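# Lift headset by headband, right arm holding cable

## Task

Using the left arm, hold the headset (the headset itself, not its cable) motionless by the headband so that its lowest point is at least roughly a hand's length above the table and no part of it extends beyond the table edge. The headband must be pinched between the left gripper's fingers with that gripper commanded to fully closed. Those left fingers may contact the headband alone, and apart from its own cable nothing may contact the headset, except that the right arm is allowed to touch it too. The cable's plug is treated as a separate object; the cable is not. The cat ears are part of the headband, but the thin side arms running down to the ear cups are not. The right gripper must hold the cable firmly between its fingers, not right at the fingertips or finger edges, at a point below where the cable exits the ear cup. Along the stretch from the ear cup to that grip, the cable must be well above the table and may touch only itself, the headset and the arms. If the right arm were removed, no part of the headset may drop more than a little. The cable's free end must not be left dangling below the table top, and if it ever drops well below the table top or reaches well past the table edge, whether held or not, the task fails. Declare completion only once all of this holds. Apart from the required hold, anything kept in place only by the robot at the end does not count as achieved.

## Robot and tools

ROBOT AND FRAME. Two arms, left_arm and right_arm, each ending in a two-finger parallel gripper. All poses use one shared scene frame: origin on the table top midway between the arms, +z up, +x out over the table, +y toward the left_arm side. The names left and right refer to the arms and do not match image sides. Arm bases: left_arm at (+0.037, +0.300, 0) m, quat_wxyz (+0.997, 0, 0, +0.074). right_arm at (-0.028, -0.236, 0) m, quat_wxyz (+0.999, 0, 0, -0.051). Joint ranges (rad), base to hand: waist -2.618 to 3.054, shoulder 0 to 3.142, elbow 0 to 3.142, wrist pitch -1.571 to 1.571, wrist yaw -1.571 to 1.571, wrist roll -2.094 to 2.094. Elbows cannot fully straighten.

GRIPPER. The fingers point along the gripper's +z axis and close along its y axis. end_effector_position is the point between the finger pads, about 1 cm short of the fingertips. Opening runs from -1 (closed) to +1 (fully open, 0.094 m). A wrist camera mount sits near the hand and can collide with things.

ROW FORMAT. Every motion command uses a row of 16 numbers, always including both arms: x, y, z, qw, qx, qy, qz, opening for left_arm, then the same eight for right_arm. x, y, z are an absolute target position in metres in the scene frame; qw..qz an absolute target orientation (w first). Opening is an absolute setting in [-1, 1]. To keep an arm still, resend its last reported pose and intended opening every time; to keep an orientation, reuse the same quaternion rather than the drifted one in results.

execute_actions(actions). actions is a list of up to 15 actions; each action is a list of up to 15 rows; each row runs for one control step of 1/30 s, and if fewer than 15 rows are given the last row is repeated to fill 0.5 s. An empty list just returns state and images. If any target lies more than 0.6 m from that gripper's current position along any of the gripper's own axes, the action is rejected for both arms; if the first action fails this check, or any action is malformed, nothing runs. Each step the commanded pose is clipped to within 70 mm and 16 degrees of the measured pose, so distant targets need several actions; after an action the arm only continues to its last clipped pose. Position is favoured over orientation when both cannot be met. Friction can leave a gripper up to about 31 mm off target, and tiny commands may not move it.

move(target, speed, blocking). target is one 16-number row (absolute poses as above). Each gripper follows a straight path, all finishing together, lasting 0.5 to 10 s; longer paths stop short. speed is the path top speed in m/s, 0.002 to 0.5 (default 0.25); rotation is capped at twice that in rad/s, turning the shorter way. Paths ignore obstacles and the other arm; faster moves and targets deeper past contact push harder. Opening is applied at the start. The result adds a move: line with the ending (done, off_target, moving, held, fault) and limits (paced = target clipped; held = some steps blocked, after which the arm may speed up), plus each gripper's distance to its target. With blocking=false the call returns after 0.5 s while motion continues; check with wait(0) and use wait or stop before sending other commands.

wait(seconds): 0 to 10 s, arms hold their last commands; returns early if a running move ends. stop(): brakes a running move (fingers keep moving). zoom_image(camera, region): camera is cam_high, cam_low, cam_left_wrist or cam_right_wrist; region is [x0, y0, x1, y1] pixels from the top-left, at most 504 by 504. read_manual(section): only "licences". finished_scene(scene): give the current scene number to end it; irreversible, so only call once the goal holds stably.

RESULTS. A state line gives each gripper's end_effector_position and end_effector_quat_wxyz (printed position may be off, more at long reach). Hand target lines show the pose the controller is currently driving toward. grip_measured is the measured finger opening on the command scale (the final Joint positions value is opening in metres); each gripper's reading may be off by about 1 mm. To hold something, command about 0.03 below grip_measured; less margin grips more lightly. Pad force tops out near 50 to 62 N and is weaker on parts thinner than about 2 mm. Step readings list positions at some steps; HELD marks steps where an arm's command was held back. 'pose unreachable' means a clearance check altered or blocked that arm. FAULT lines mean an arm stopped. MOTOR HOT warns at 75 °C; at 90 °C that arm stops for 10 s; at 100 °C it goes limp and falls (OVER-TEMPERATURE FAULT). Holding loads, even while you are composing a reply, heats motors, and the simulation keeps running meanwhile with the last command held.

CAMERAS. Images arrive in the order cam_high, cam_low (504x504 pinhole), cam_left_wrist, cam_right_wrist (616x616 fisheye), with calibration given in OpenCV conventions.

AVOID. Arms colliding or pressing on each other; knocking anything off the table; letting the cable end drop below the table or over its edge; dropping or slipping the headset; slamming into objects or pushing hard. Expect occasional brief tugs on held items and pushes on loose ones.

Each tool is called after "Request:" as name(argument=value, ...) on one line, values as JSON.

## Session

Request:
execute_actions(actions=[])

Scene clock: 0.00 s.
left_arm: end_effector_position=(+0.2312, +0.0938, +0.1038) grip_measured=+1.000 end_effector_quat_wxyz=(-0.067, +0.332, +0.923, -0.185) | right_arm: end_effector_position=(+0.2209, -0.7295, +0.3524) grip_measured=+1.000 end_effector_quat_wxyz=(+0.101, -0.207, +0.825, -0.516)
Joint positions: left_arm=[-0.728  1.636  1.233 -1.214  0.394  0.119  0.094] | right_arm=[-0.992  1.88   2.036 -0.621  0.034 -1.606  0.094]
Joint velocities: left_arm=[ 0.017  0.017 -0.012  0.007 -0.037 -0.095  0.   ] | right_arm=[-0.007 -0.012  0.007 -0.022  0.037 -0.022  0.   ]
Motor temperatures (°C, as the motors report them): left_arm=[18 21 23 22 21 21] | right_arm=[22 23 19 19 21 20]
Hand target (left_arm): +0.231, +0.094, +0.104; -0.067, +0.332, +0.923, -0.185
Hand target (right_arm): +0.221, -0.729, +0.352; +0.101, -0.207, +0.825, -0.516

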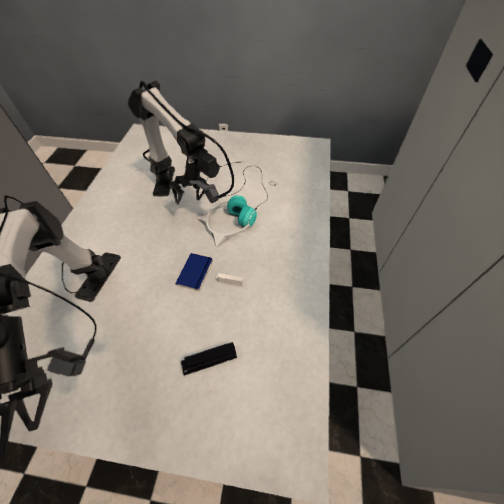

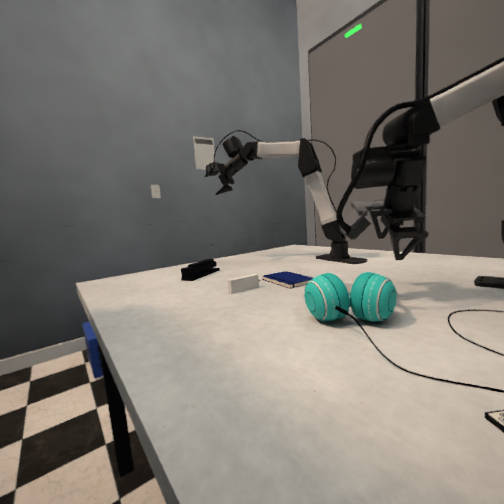

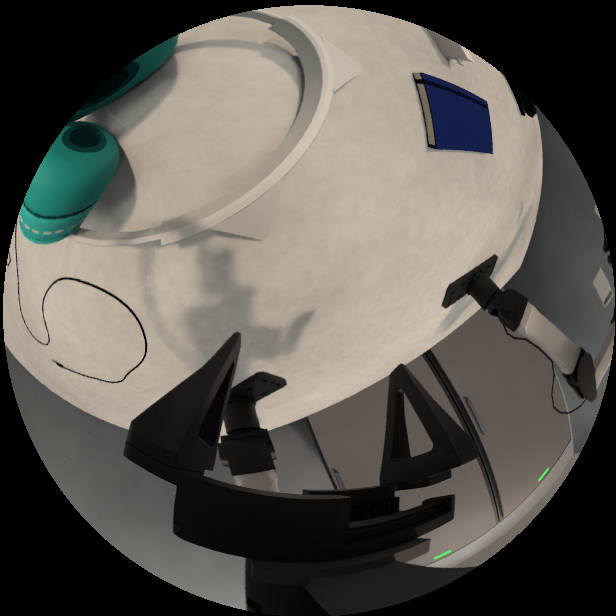

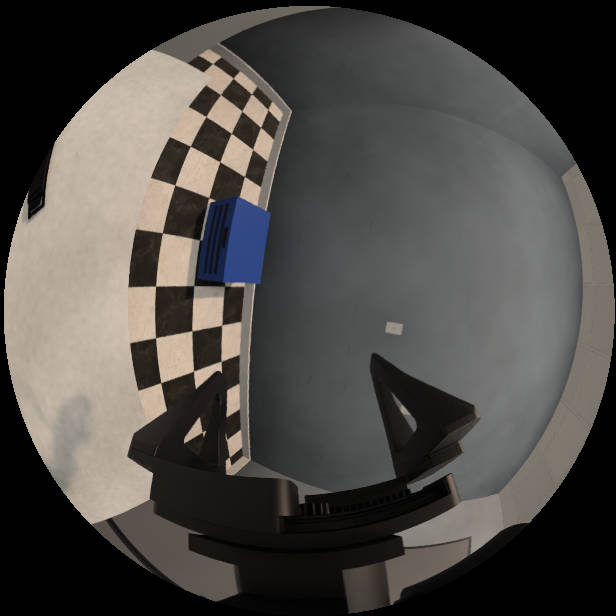

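Request:
zoom_image(camera="cam_high", region=[150, 150, 300, 260])

Region (150, 150, 300, 260) of cam_high's 504x504 image, scaled by 3.360, with more detail than that image has; it fills the top 370 rows of this view, and the rest is white.

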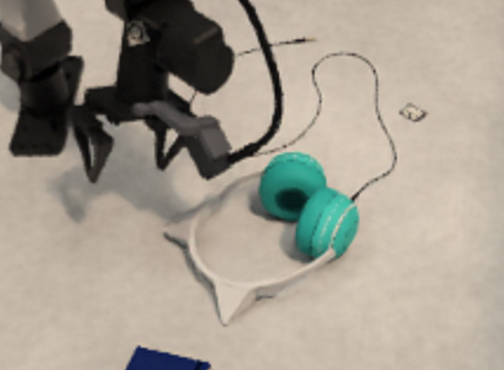

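Request:
move(target=[0.332,-0.002,0.10,0,0.419,0.908,0,1, 0.2209,-0.7295,0.3524,0.101,-0.207,0.825,-0.516,1])

Scene clock: 45.50 s.
left_arm: end_effector_position=(+0.3331, -0.0014, +0.1001) grip_measured=+1.000 end_effector_quat_wxyz=(+0.003, +0.421, +0.907, -0.005) | right_arm: end_effector_position=(+0.2206, -0.7291, +0.3514) grip_measured=+1.000 end_effector_quat_wxyz=(+0.101, -0.207, +0.826, -0.514)
Joint positions: left_arm=[-0.939  2.168  1.984 -1.378  0.008  0.077  0.094] | right_arm=[-0.992  1.88   2.036 -0.625  0.034 -1.606  0.094]
Joint velocities: left_arm=[ 0.007 -0.012 -0.002 -0.022  0.022 -0.037  0.   ] | right_arm=[ 0.007 -0.007  0.017  0.022 -0.066 -0.022  0.   ]
Motor temperatures (°C, as the motors report them): left_arm=[18 25 27 22 22 21] | right_arm=[22 31 24 25 21 20]
Hand target (left_arm): +0.333, -0.002, +0.099; -0.000, +0.419, +0.908, +0.003
Hand target (right_arm): +0.221, -0.729, +0.352; +0.101, -0.207, +0.825, -0.516
Off the commanded pose (left_arm): 0.001 m, 1 deg.
Off the commanded pose (right_arm): 0.001 m, 0 deg.
move: done
camera_calibration (this result's frames):
cam_left_wrist: T_world_to_cam=[[-0.582829, -0.811689, -0.0383559, 0.209188], [-0.624267, 0.417036, 0.660584, 0.173193], [-0.520193, 0.408952, -0.749772, 0.354589], [0, 0, 0, 1]] pos_world=[0.414495, -0.0474414, 0.159476]
cam_right_wrist: T_world_to_cam=[[0.118328, -0.373089, 0.920219, -0.629463], [-0.980999, 0.0995683, 0.166512, 0.268905], [-0.153749, -0.922437, -0.354218, -0.388393], [0, 0, 0, 1]] pos_world=[0.278564, -0.619889, 0.396892]

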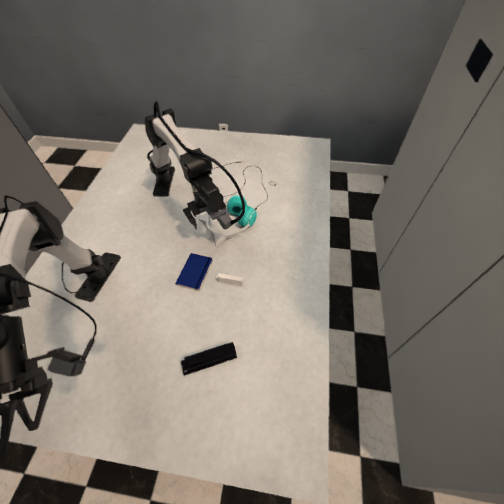

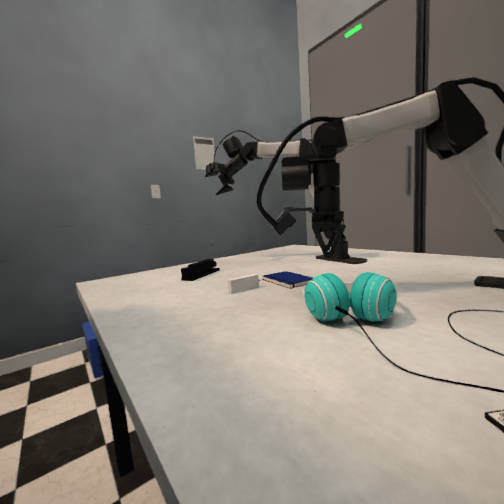

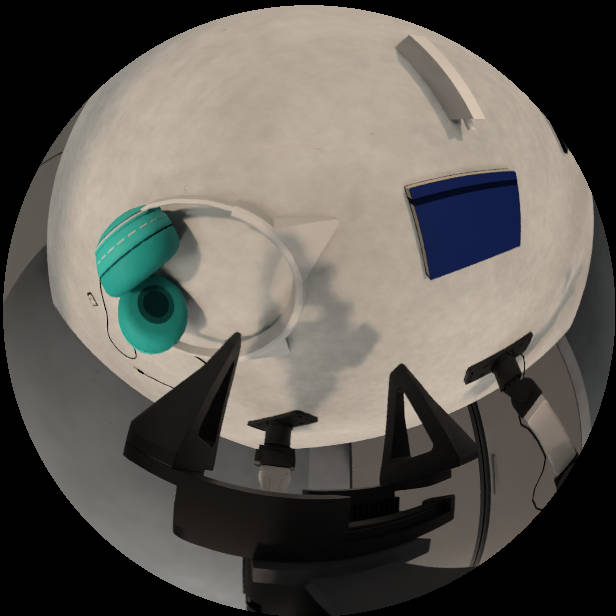

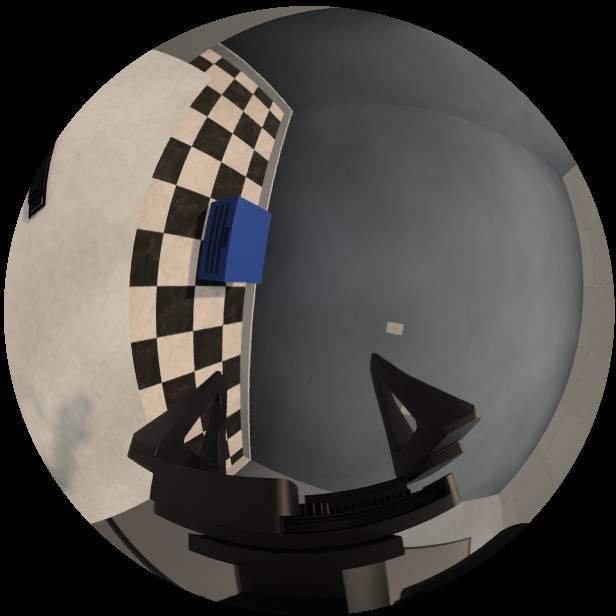

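Request:
move(target=[0.332,-0.002,0.022,0,0.419,0.908,0,1, 0.2209,-0.7295,0.3524,0.101,-0.207,0.825,-0.516,1], speed=0.1)

Scene clock: 54.80 s.
left_arm: end_effector_position=(+0.3331, -0.0012, +0.0304) grip_measured=+1.000 end_effector_quat_wxyz=(+0.003, +0.420, +0.907, -0.005) | right_arm: end_effector_position=(+0.2206, -0.7289, +0.3512) grip_measured=+1.000 end_effector_quat_wxyz=(+0.100, -0.207, +0.827, -0.514)
Joint positions: left_arm=[-0.939  2.191  1.743 -1.114  0.007  0.076  0.094] | right_arm=[-0.992  1.88   2.036 -0.626  0.034 -1.606  0.094]
Joint velocities: left_arm=[-0.022 -0.012 -0.022 -0.022  0.095  0.022  0.   ] | right_arm=[-0.002 -0.002 -0.007  0.007 -0.022  0.037  0.   ]
Motor temperatures (°C, as the motors report them): left_arm=[18 27 28 22 22 21] | right_arm=[22 32 24 25 21 20]
Hand target (left_arm): +0.331, -0.001, +0.022; -0.000, +0.419, +0.908, -0.000
Hand target (right_arm): +0.221, -0.730, +0.352; +0.101, -0.207, +0.825, -0.516
Off the commanded pose (left_arm): 0.008 m, 1 deg.
Off the commanded pose (right_arm): 0.001 m, 0 deg.
move: done
camera_calibration (this result's frames):
cam_left_wrist: T_world_to_cam=[[-0.581884, -0.812328, -0.0391632, 0.206379], [-0.62492, 0.415784, 0.660757, 0.219379], [-0.520468, 0.408957, -0.749578, 0.302275], [0, 0, 0, 1]] pos_world=[0.414507, -0.0471837, 0.0897048]
cam_right_wrist: T_world_to_cam=[[0.118811, -0.374024, 0.919777, -0.629816], [-0.980912, 0.0993987, 0.167128, 0.268519], [-0.153935, -0.922077, -0.355075, -0.387782], [0, 0, 0, 1]] pos_world=[0.278529, -0.619822, 0.396721]

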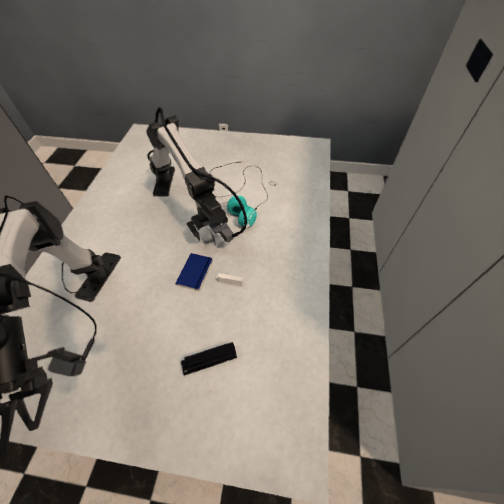

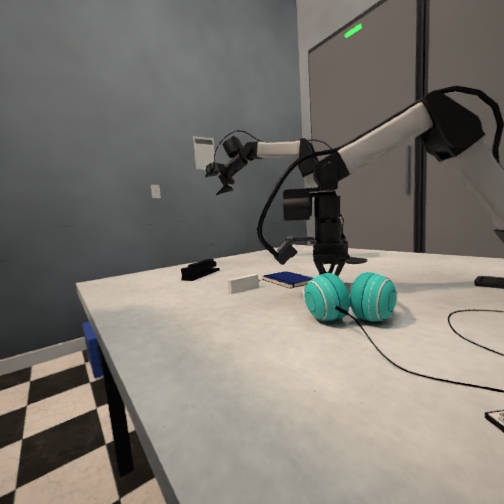

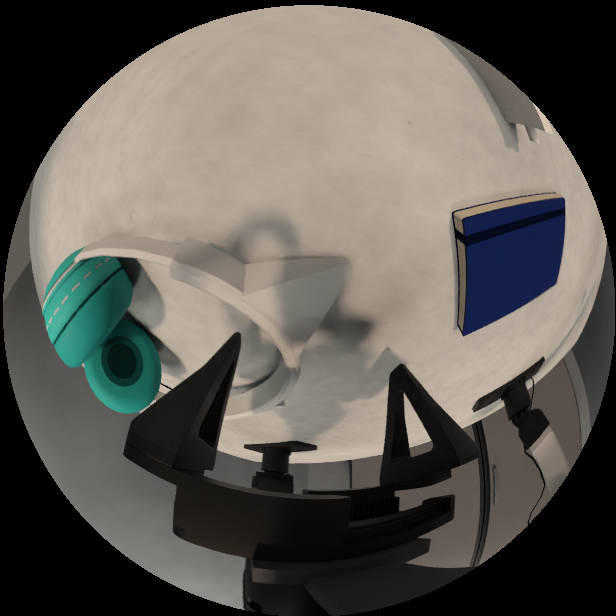

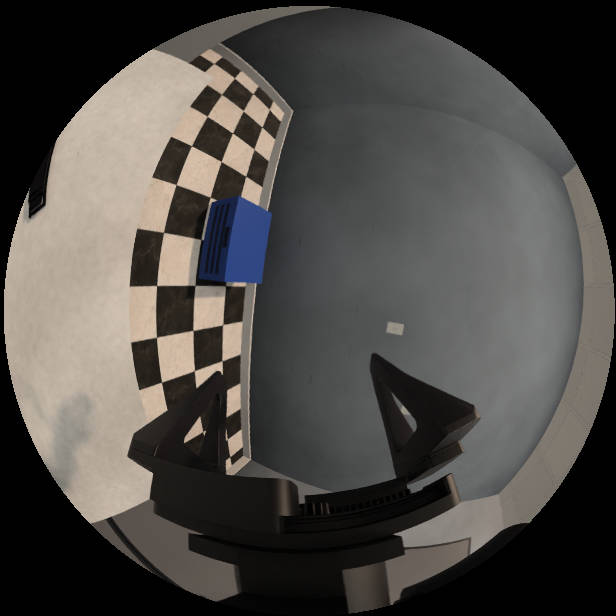

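Band is between the fingers. Close.

Request:
move(target=[0.332,-0.002,0.012,0,0.419,0.908,0,-1, 0.2209,-0.7295,0.3524,0.101,-0.207,0.825,-0.516,1], speed=0.05)

Scene clock: 57.87 s.
left_arm: end_effector_position=(+0.3361, -0.0042, +0.0307) grip_measured=-0.875 end_effector_quat_wxyz=(+0.012, +0.419, +0.908, -0.007) | right_arm: end_effector_position=(+0.2205, -0.7288, +0.3509) grip_measured=+1.000 end_effector_quat_wxyz=(+0.100, -0.207, +0.827, -0.513)
Joint positions: left_arm=[-0.94   2.19   1.742 -1.096  0.004  0.073  0.006] | right_arm=[-0.992  1.88   2.036 -0.627  0.034 -1.606  0.094]
Joint velocities: left_arm=[-0.007 -0.002 -0.002  0.007 -0.022 -0.022  0.001] | right_arm=[ 0.007  0.002 -0.002 -0.007  0.022 -0.081  0.   ]
Motor temperatures (°C, as the motors report them): left_arm=[18 28 28 23 22 21] | right_arm=[22 32 25 26 21 20]
Hand target (left_arm): +0.331, -0.001, +0.013; -0.000, +0.419, +0.908, +0.000
Hand target (right_arm): +0.221, -0.729, +0.352; +0.101, -0.207, +0.825, -0.516
Off the commanded pose (left_arm): 0.019 m, 2 deg.
Off the commanded pose (right_arm): 0.002 m, 0 deg.
move: off_target (left_arm)
camera_calibration (this result's frames):
cam_left_wrist: T_world_to_cam=[[-0.579704, -0.813894, -0.0389903, 0.204962], [-0.635537, 0.421684, 0.646742, 0.226321], [-0.509938, 0.399699, -0.761711, 0.302139], [0, 0, 0, 1]] pos_world=[0.416725, -0.0493832, 0.0917626]
cam_right_wrist: T_world_to_cam=[[0.119294, -0.374959, 0.919334, -0.630168], [-0.980824, 0.0992284, 0.167744, 0.268132], [-0.154121, -0.921715, -0.355932, -0.387171], [0, 0, 0, 1]] pos_world=[0.278495, -0.619755, 0.396551]

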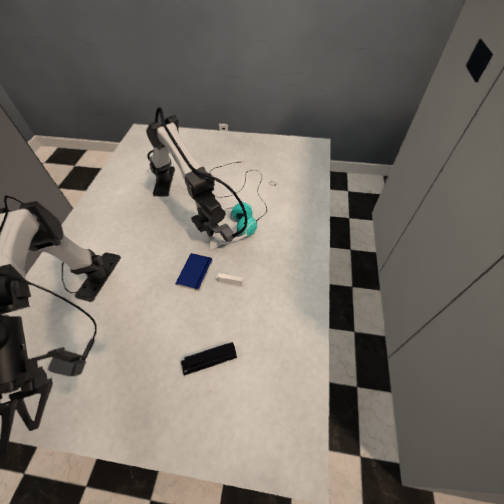

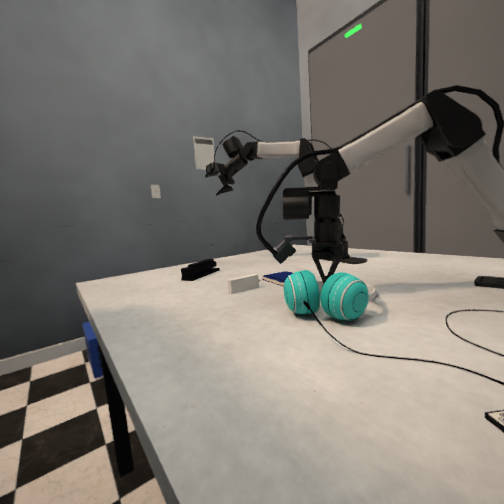

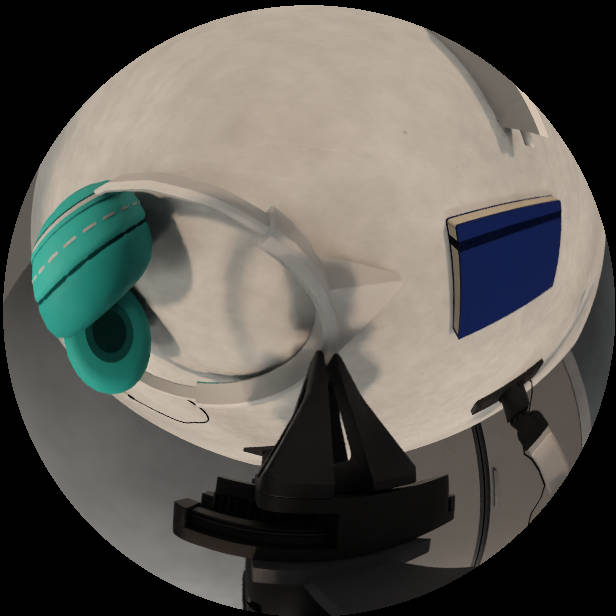

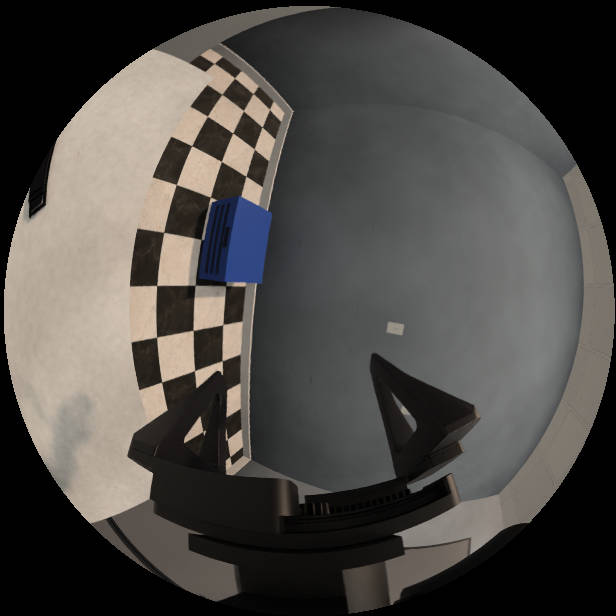

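Request:
move(target=[0.336,-0.004,0.12,0,0.419,0.908,0,-1, 0.2209,-0.7295,0.3524,0.101,-0.207,0.825,-0.516,1], speed=0.1)

Scene clock: 62.57 s.
left_arm: end_effector_position=(+0.3376, -0.0054, +0.1209) grip_measured=-0.984 end_effector_quat_wxyz=(+0.005, +0.419, +0.908, -0.004) | right_arm: end_effector_position=(+0.2205, -0.7287, +0.3507) grip_measured=+1.000 end_effector_quat_wxyz=(+0.100, -0.207, +0.827, -0.513)
Joint positions: left_arm=[-0.94   2.205  2.127 -1.48   0.003  0.073  0.001] | right_arm=[-0.992  1.88   2.036 -0.628  0.034 -1.606  0.094]
Joint velocities: left_arm=[-0.012 -0.002 -0.007 -0.007  0.051 -0.037 -0.   ] | right_arm=[-0.017 -0.007  0.012  0.022 -0.022 -0.022  0.   ]
Motor temperatures (°C, as the motors report them): left_arm=[18 29 28 23 22 21] | right_arm=[22 33 25 26 21 20]
Hand target (left_arm): +0.337, -0.005, +0.120; +0.000, +0.419, +0.908, -0.000
Hand target (right_arm): +0.221, -0.729, +0.352; +0.101, -0.207, +0.825, -0.516
Off the commanded pose (left_arm): 0.002 m, 1 deg.
Off the commanded pose (right_arm): 0.002 m, 0 deg.
move: done
camera_calibration (this result's frames):
cam_left_wrist: T_world_to_cam=[[-0.580056, -0.813464, -0.0425494, 0.208892], [-0.629618, 0.414594, 0.657034, 0.16619], [-0.516833, 0.407906, -0.752659, 0.373339], [0, 0, 0, 1]] pos_world=[0.41876, -0.0512626, 0.180693]
cam_right_wrist: T_world_to_cam=[[0.119777, -0.375894, 0.918889, -0.63052], [-0.980736, 0.0990575, 0.16836, 0.267746], [-0.154308, -0.921353, -0.356788, -0.386559], [0, 0, 0, 1]] pos_world=[0.27846, -0.619688, 0.396381]

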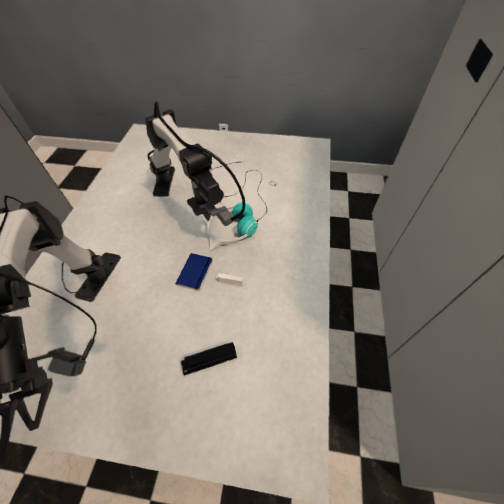

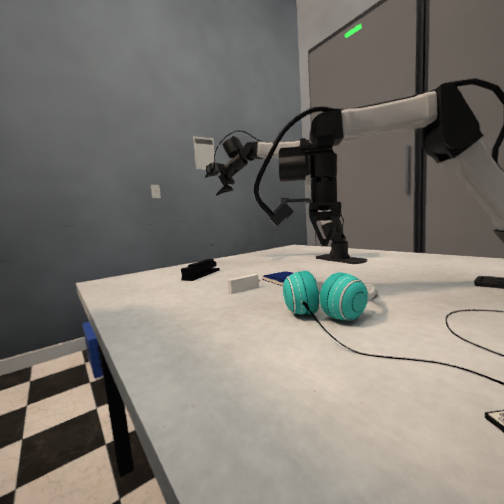

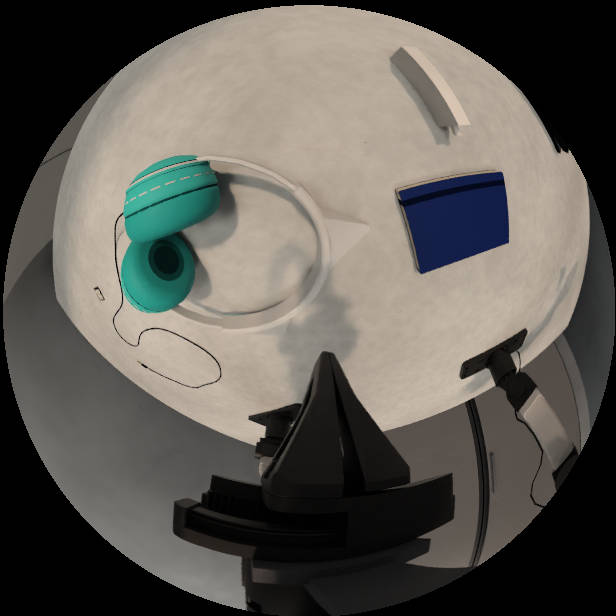

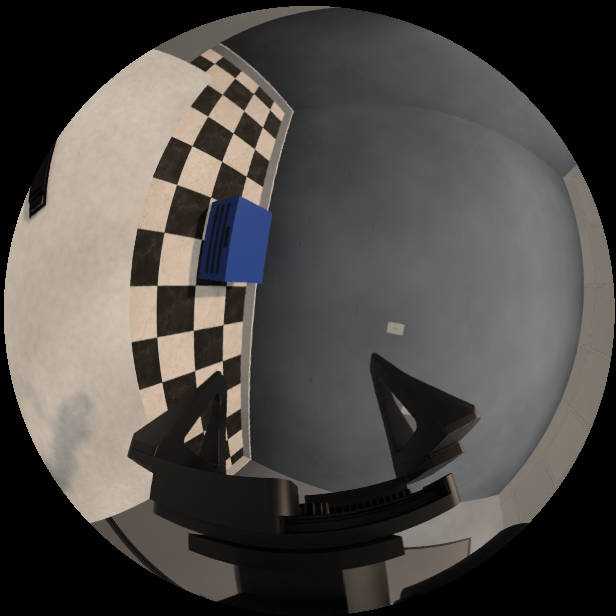

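Request:
move(target=[0.336,-0.004,0.14,0,0.419,0.908,0,1, 0.2209,-0.7295,0.3524,0.101,-0.207,0.825,-0.516,1])

Request:
zoom_image(camera="cam_high", region=[150, 150, 300, 260])

Scene clock: 68.87 s.
left_arm: end_effector_position=(+0.3367, -0.0045, +0.1432) grip_measured=+1.000 end_effector_quat_wxyz=(+0.011, +0.419, +0.908, -0.006) | right_arm: end_effector_position=(+0.2204, -0.7286, +0.3504) grip_measured=+1.000 end_effector_quat_wxyz=(+0.100, -0.207, +0.827, -0.512)
Joint positions: left_arm=[-0.94   2.208  2.222 -1.56   0.003  0.073  0.094] | right_arm=[-0.992  1.88   2.036 -0.629  0.034 -1.606  0.094]
Joint velocities: left_arm=[ 0.007 -0.007  0.002 -0.037  0.022  0.022  0.   ] | right_arm=[-0.007 -0.012 -0.002 -0.095 -0.037 -0.125  0.   ]
Motor temperatures (°C, as the motors report them): left_arm=[18 30 29 23 22 21] | right_arm=[22 33 25 26 21 20]
Hand target (left_arm): +0.336, -0.004, +0.140; +0.003, +0.419, +0.908, -0.001
Hand target (right_arm): +0.221, -0.729, +0.352; +0.101, -0.207, +0.825, -0.516
Off the commanded pose (left_arm): 0.003 m, 1 deg.
Off the commanded pose (right_arm): 0.002 m, 1 deg.
joint sent to its limit (left arm) — the command would take joint 4 (wrist pitch) past its lower limit, so that joint was sent only as far as its limit.
move: done
camera_calibration (this result's frames):
cam_left_wrist: T_world_to_cam=[[-0.579722, -0.813803, -0.0405772, 0.20967], [-0.634862, 0.419914, 0.648554, 0.153599], [-0.510756, 0.401742, -0.760087, 0.388219], [0, 0, 0, 1]] pos_world=[0.41735, -0.0498323, 0.203971]
cam_right_wrist: T_world_to_cam=[[0.120259, -0.376828, 0.918443, -0.630871], [-0.980647, 0.098886, 0.168976, 0.267359], [-0.154496, -0.92099, -0.357644, -0.385946], [0, 0, 0, 1]] pos_world=[0.278425, -0.619621, 0.396211]

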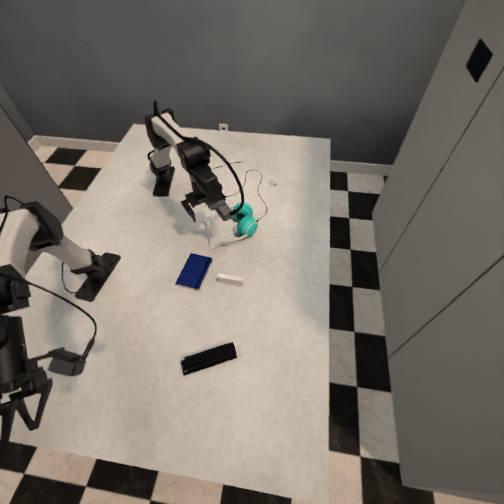

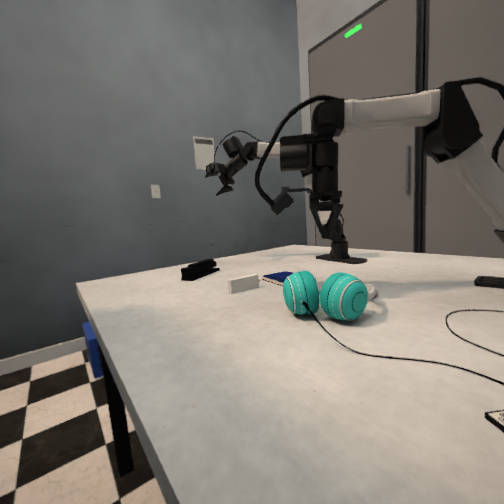

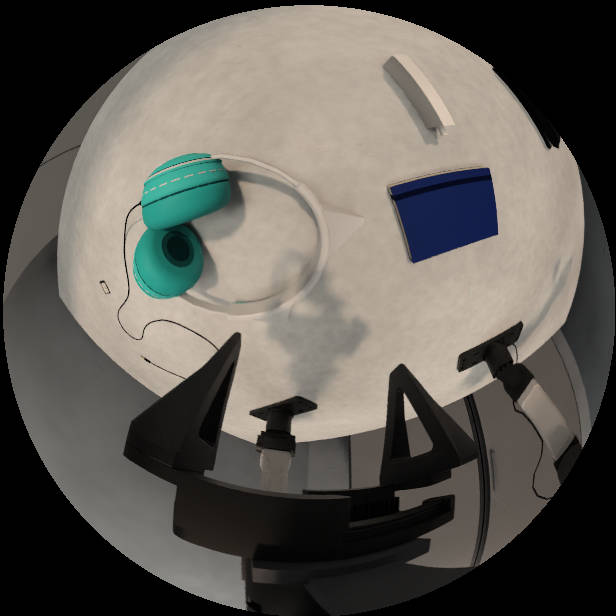

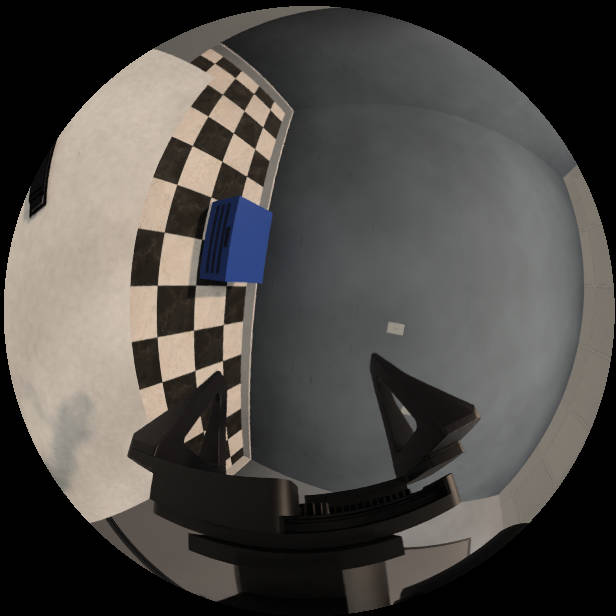

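Region (150, 150, 300, 260) of cam_high's 504x504 image, scaled by 3.360, with more detail than that image has; it fills the top 370 rows of this view, and the rest is white.

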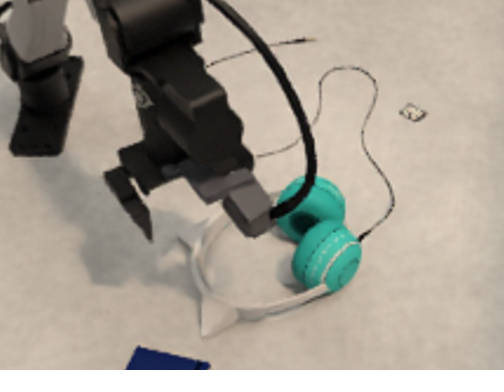

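Request:
move(target=[0.335,-0.008,0.0,0,0.5195,0.8545,0,1, 0.2209,-0.7295,0.3524,0.101,-0.207,0.825,-0.516,1], speed=0.12)

Scene clock: 76.93 s.
left_arm: end_effector_position=(+0.3371, -0.0052, +0.0077) grip_measured=+1.000 end_effector_quat_wxyz=(+0.003, +0.512, +0.859, -0.002) | right_arm: end_effector_position=(+0.2204, -0.7285, +0.3502) grip_measured=+1.000 end_effector_quat_wxyz=(+0.100, -0.208, +0.828, -0.512)
Joint positions: left_arm=[-0.941  2.237  1.726 -1.053  0.002  0.282  0.094] | right_arm=[-0.992  1.88   2.036 -0.631  0.034 -1.606  0.094]
Joint velocities: left_arm=[-0.017 -0.007 -0.007 -0.007 -0.081 -0.022  0.   ] | right_arm=[ 0.002 -0.007  0.002  0.037  0.022 -0.007  0.   ]
Motor temperatures (°C, as the motors report them): left_arm=[18 31 29 23 22 21] | right_arm=[22 34 25 27 21 20]
Hand target (left_arm): +0.333, -0.006, +0.000; -0.000, +0.520, +0.854, -0.000
Hand target (right_arm): +0.221, -0.729, +0.352; +0.101, -0.207, +0.825, -0.516
Off the commanded pose (left_arm): 0.008 m, 1 deg.
Off the commanded pose (right_arm): 0.002 m, 1 deg.
move: done
camera_calibration (this result's frames):
cam_left_wrist: T_world_to_cam=[[-0.737052, -0.674289, -0.0457124, 0.257641], [-0.528583, 0.532993, 0.660695, 0.206664], [-0.421135, 0.51113, -0.749261, 0.255962], [0, 0, 0, 1]] pos_world=[0.406928, -0.0672563, 0.0670173]
cam_right_wrist: T_world_to_cam=[[0.120741, -0.377762, 0.917996, -0.631221], [-0.980558, 0.0987139, 0.169591, 0.266972], [-0.154684, -0.920626, -0.358499, -0.385334], [0, 0, 0, 1]] pos_world=[0.278391, -0.619553, 0.396041]

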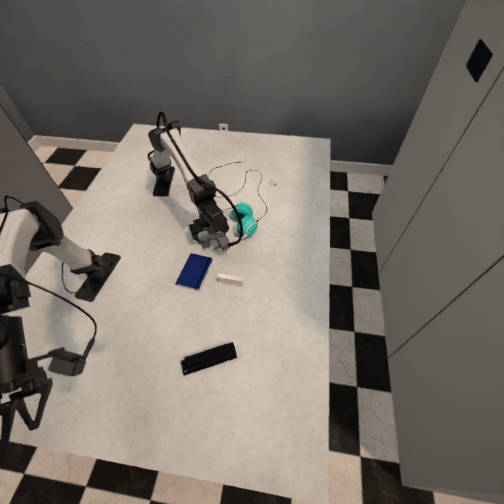

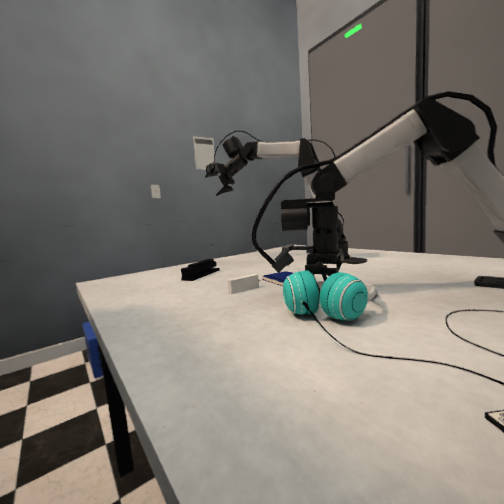

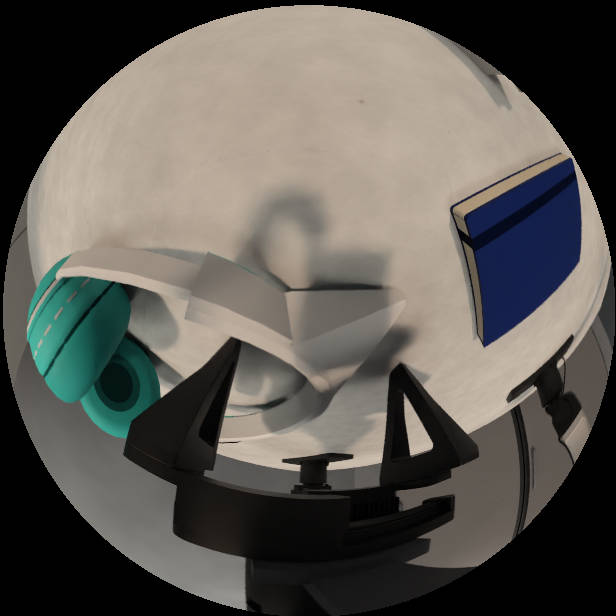

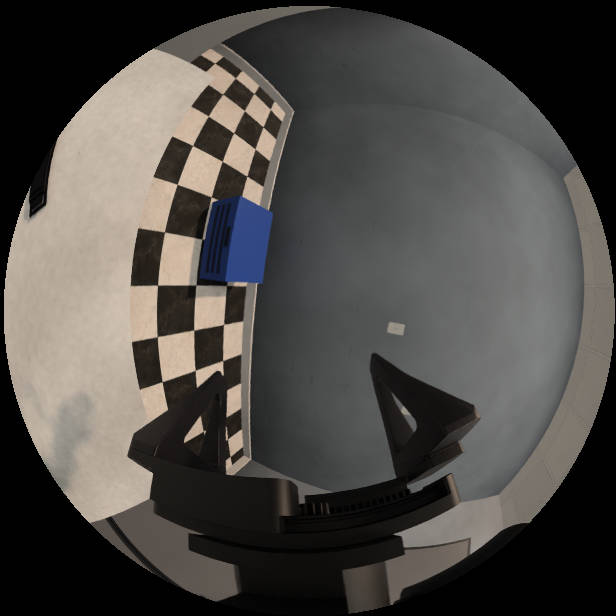

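Now close.

Request:
move(target=[0.337,-0.005,0.008,0,0.5195,0.8545,0,-1, 0.2209,-0.7295,0.3524,0.101,-0.207,0.825,-0.516,1], speed=0.05)

Scene clock: 81.23 s.
left_arm: end_effector_position=(+0.3412, -0.0023, +0.0116) grip_measured=-0.760 end_effector_quat_wxyz=(+0.011, +0.512, +0.859, +0.011) | right_arm: end_effector_position=(+0.2203, -0.7284, +0.3500) grip_measured=+1.000 end_effector_quat_wxyz=(+0.100, -0.208, +0.828, -0.511)
Joint positions: left_arm=[-0.941  2.228  1.726 -1.053 -0.027  0.283  0.011] | right_arm=[-0.992  1.88   2.036 -0.631  0.034 -1.606  0.094]
Joint velocities: left_arm=[-0.002  0.022 -0.002  0.037 -0.051 -0.051 -0.001] | right_arm=[0.002 0.007 0.017 0.037 0.007 0.022 0.   ]
Motor temperatures (°C, as the motors report them): left_arm=[18 32 29 23 22 21] | right_arm=[22 34 26 27 21 20]
Hand target (left_arm): +0.337, -0.005, +0.008; +0.001, +0.519, +0.854, -0.000
Hand target (right_arm): +0.221, -0.729, +0.352; +0.101, -0.207, +0.825, -0.516
Off the commanded pose (left_arm): 0.006 m, 2 deg.
Off the commanded pose (right_arm): 0.003 m, 1 deg.
move: done
camera_calibration (this result's frames):
cam_left_wrist: T_world_to_cam=[[-0.735705, -0.673139, -0.0749715, 0.262711], [-0.546154, 0.524138, 0.653449, 0.210797], [-0.400567, 0.521692, -0.753249, 0.252278], [0, 0, 0, 1]] pos_world=[0.40946, -0.0652568, 0.0719791]
cam_right_wrist: T_world_to_cam=[[0.121062, -0.378384, 0.917698, -0.631454], [-0.980499, 0.0985988, 0.170001, 0.266713], [-0.15481, -0.920382, -0.359069, -0.384925], [0, 0, 0, 1]] pos_world=[0.278367, -0.619508, 0.395927]

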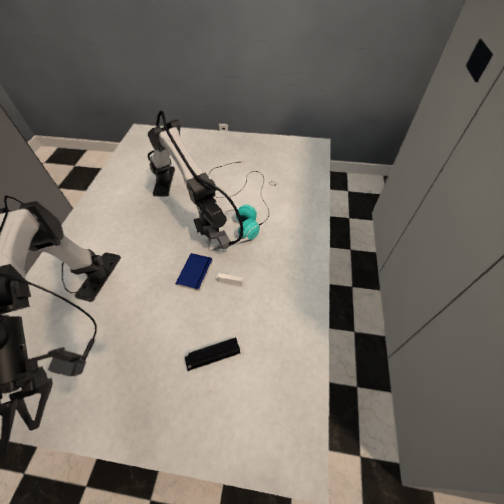

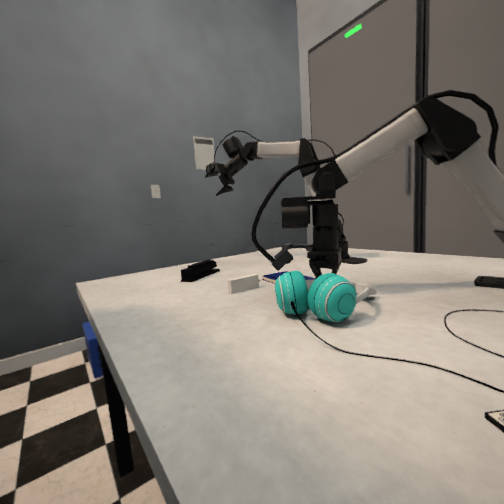

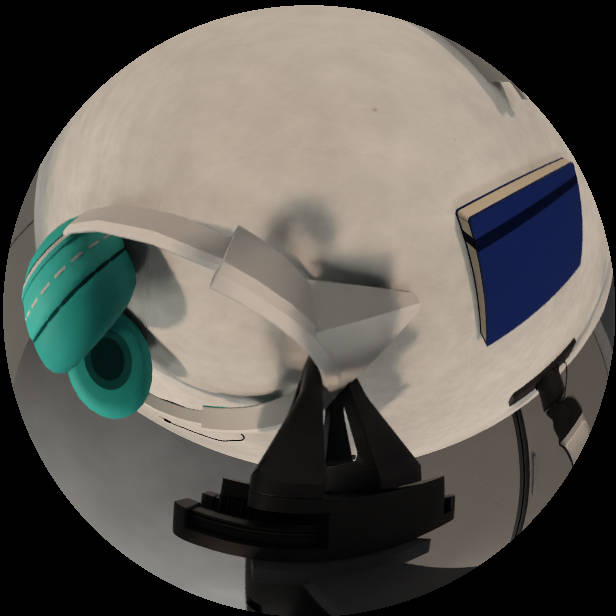

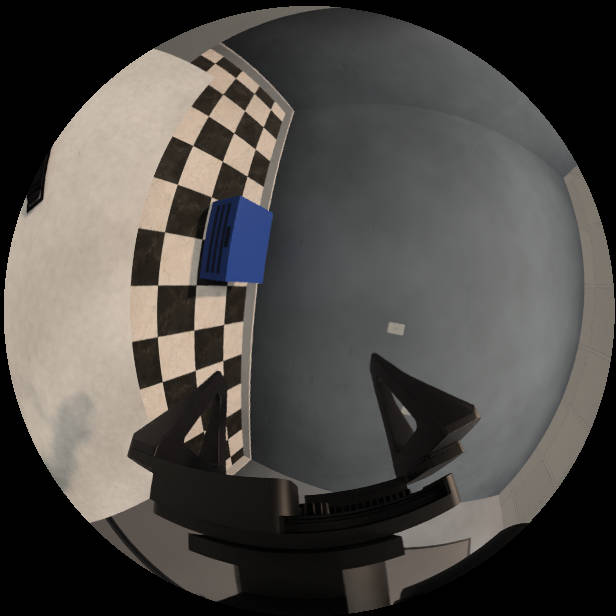

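Request:
move(target=[0.341,-0.002,0.12,0,0.5195,0.8545,0,-1, 0.2209,-0.7295,0.3524,0.101,-0.207,0.825,-0.516,1], speed=0.1)

Scene clock: 87.07 s.
left_arm: end_effector_position=(+0.3340, -0.0056, +0.1124) grip_measured=-0.811 end_effector_quat_wxyz=(-0.013, +0.520, +0.854, -0.005) | right_arm: end_effector_position=(+0.2203, -0.7283, +0.3499) grip_measured=+1.000 end_effector_quat_wxyz=(+0.100, -0.208, +0.828, -0.511)
Joint positions: left_arm=[-0.941  2.232  2.136 -1.498  0.016  0.301  0.009] | right_arm=[-0.992  1.88   2.036 -0.632  0.034 -1.606  0.094]
Joint velocities: left_arm=[ 0.002 -0.017  0.002 -0.022 -0.037 -0.037  0.   ] | right_arm=[-0.012 -0.002 -0.007 -0.037  0.007 -0.037  0.   ]
Motor temperatures (°C, as the motors report them): left_arm=[18 33 30 23 22 21] | right_arm=[22 34 26 27 21 20]
Hand target (left_arm): +0.342, -0.003, +0.120; +0.000, +0.519, +0.855, -0.000
Hand target (right_arm): +0.221, -0.730, +0.352; +0.101, -0.207, +0.825, -0.516
Off the commanded pose (left_arm): 0.011 m, 2 deg.
Off the commanded pose (right_arm): 0.003 m, 1 deg.
move: off_target (left_arm)
camera_calibration (this result's frames):
cam_left_wrist: T_world_to_cam=[[-0.751127, -0.659489, -0.0297083, 0.262859], [-0.497301, 0.53566, 0.682466, 0.123156], [-0.434165, 0.527393, -0.730313, 0.335698], [0, 0, 0, 1]] pos_world=[0.404434, -0.0696615, 0.168924]
cam_right_wrist: T_world_to_cam=[[0.121383, -0.379006, 0.917399, -0.631686], [-0.980439, 0.0984834, 0.170411, 0.266455], [-0.154935, -0.920139, -0.359638, -0.384517], [0, 0, 0, 1]] pos_world=[0.278344, -0.619463, 0.395814]

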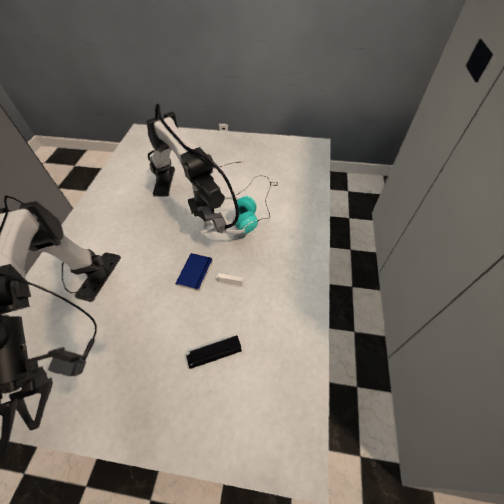

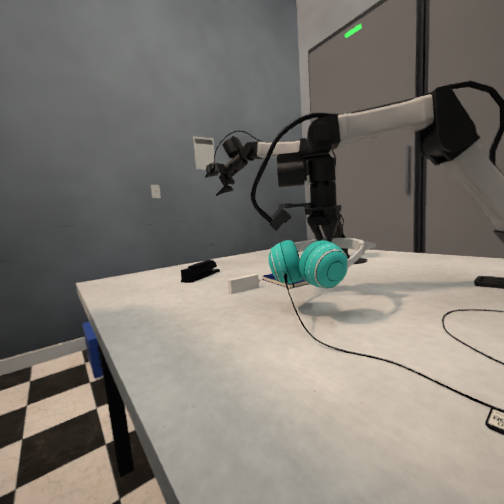

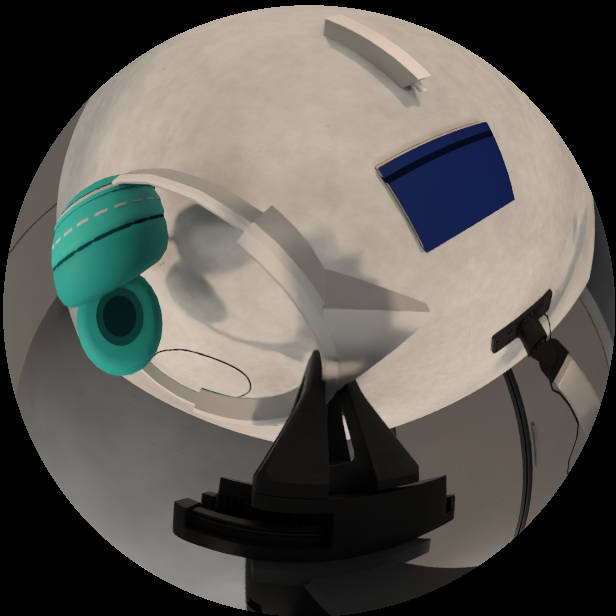

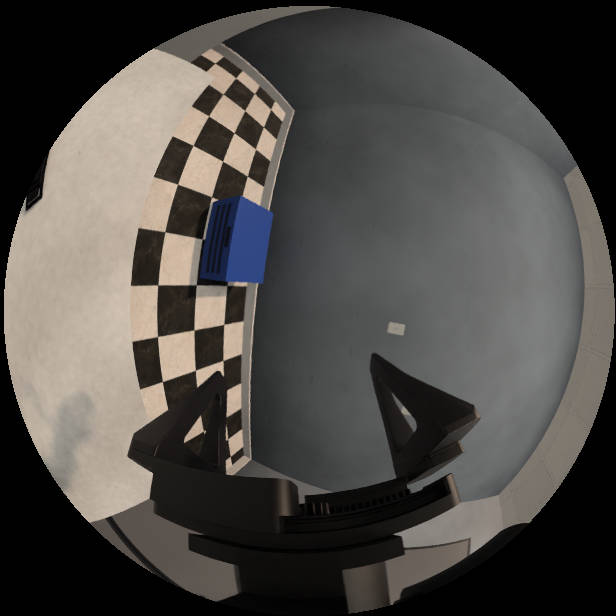

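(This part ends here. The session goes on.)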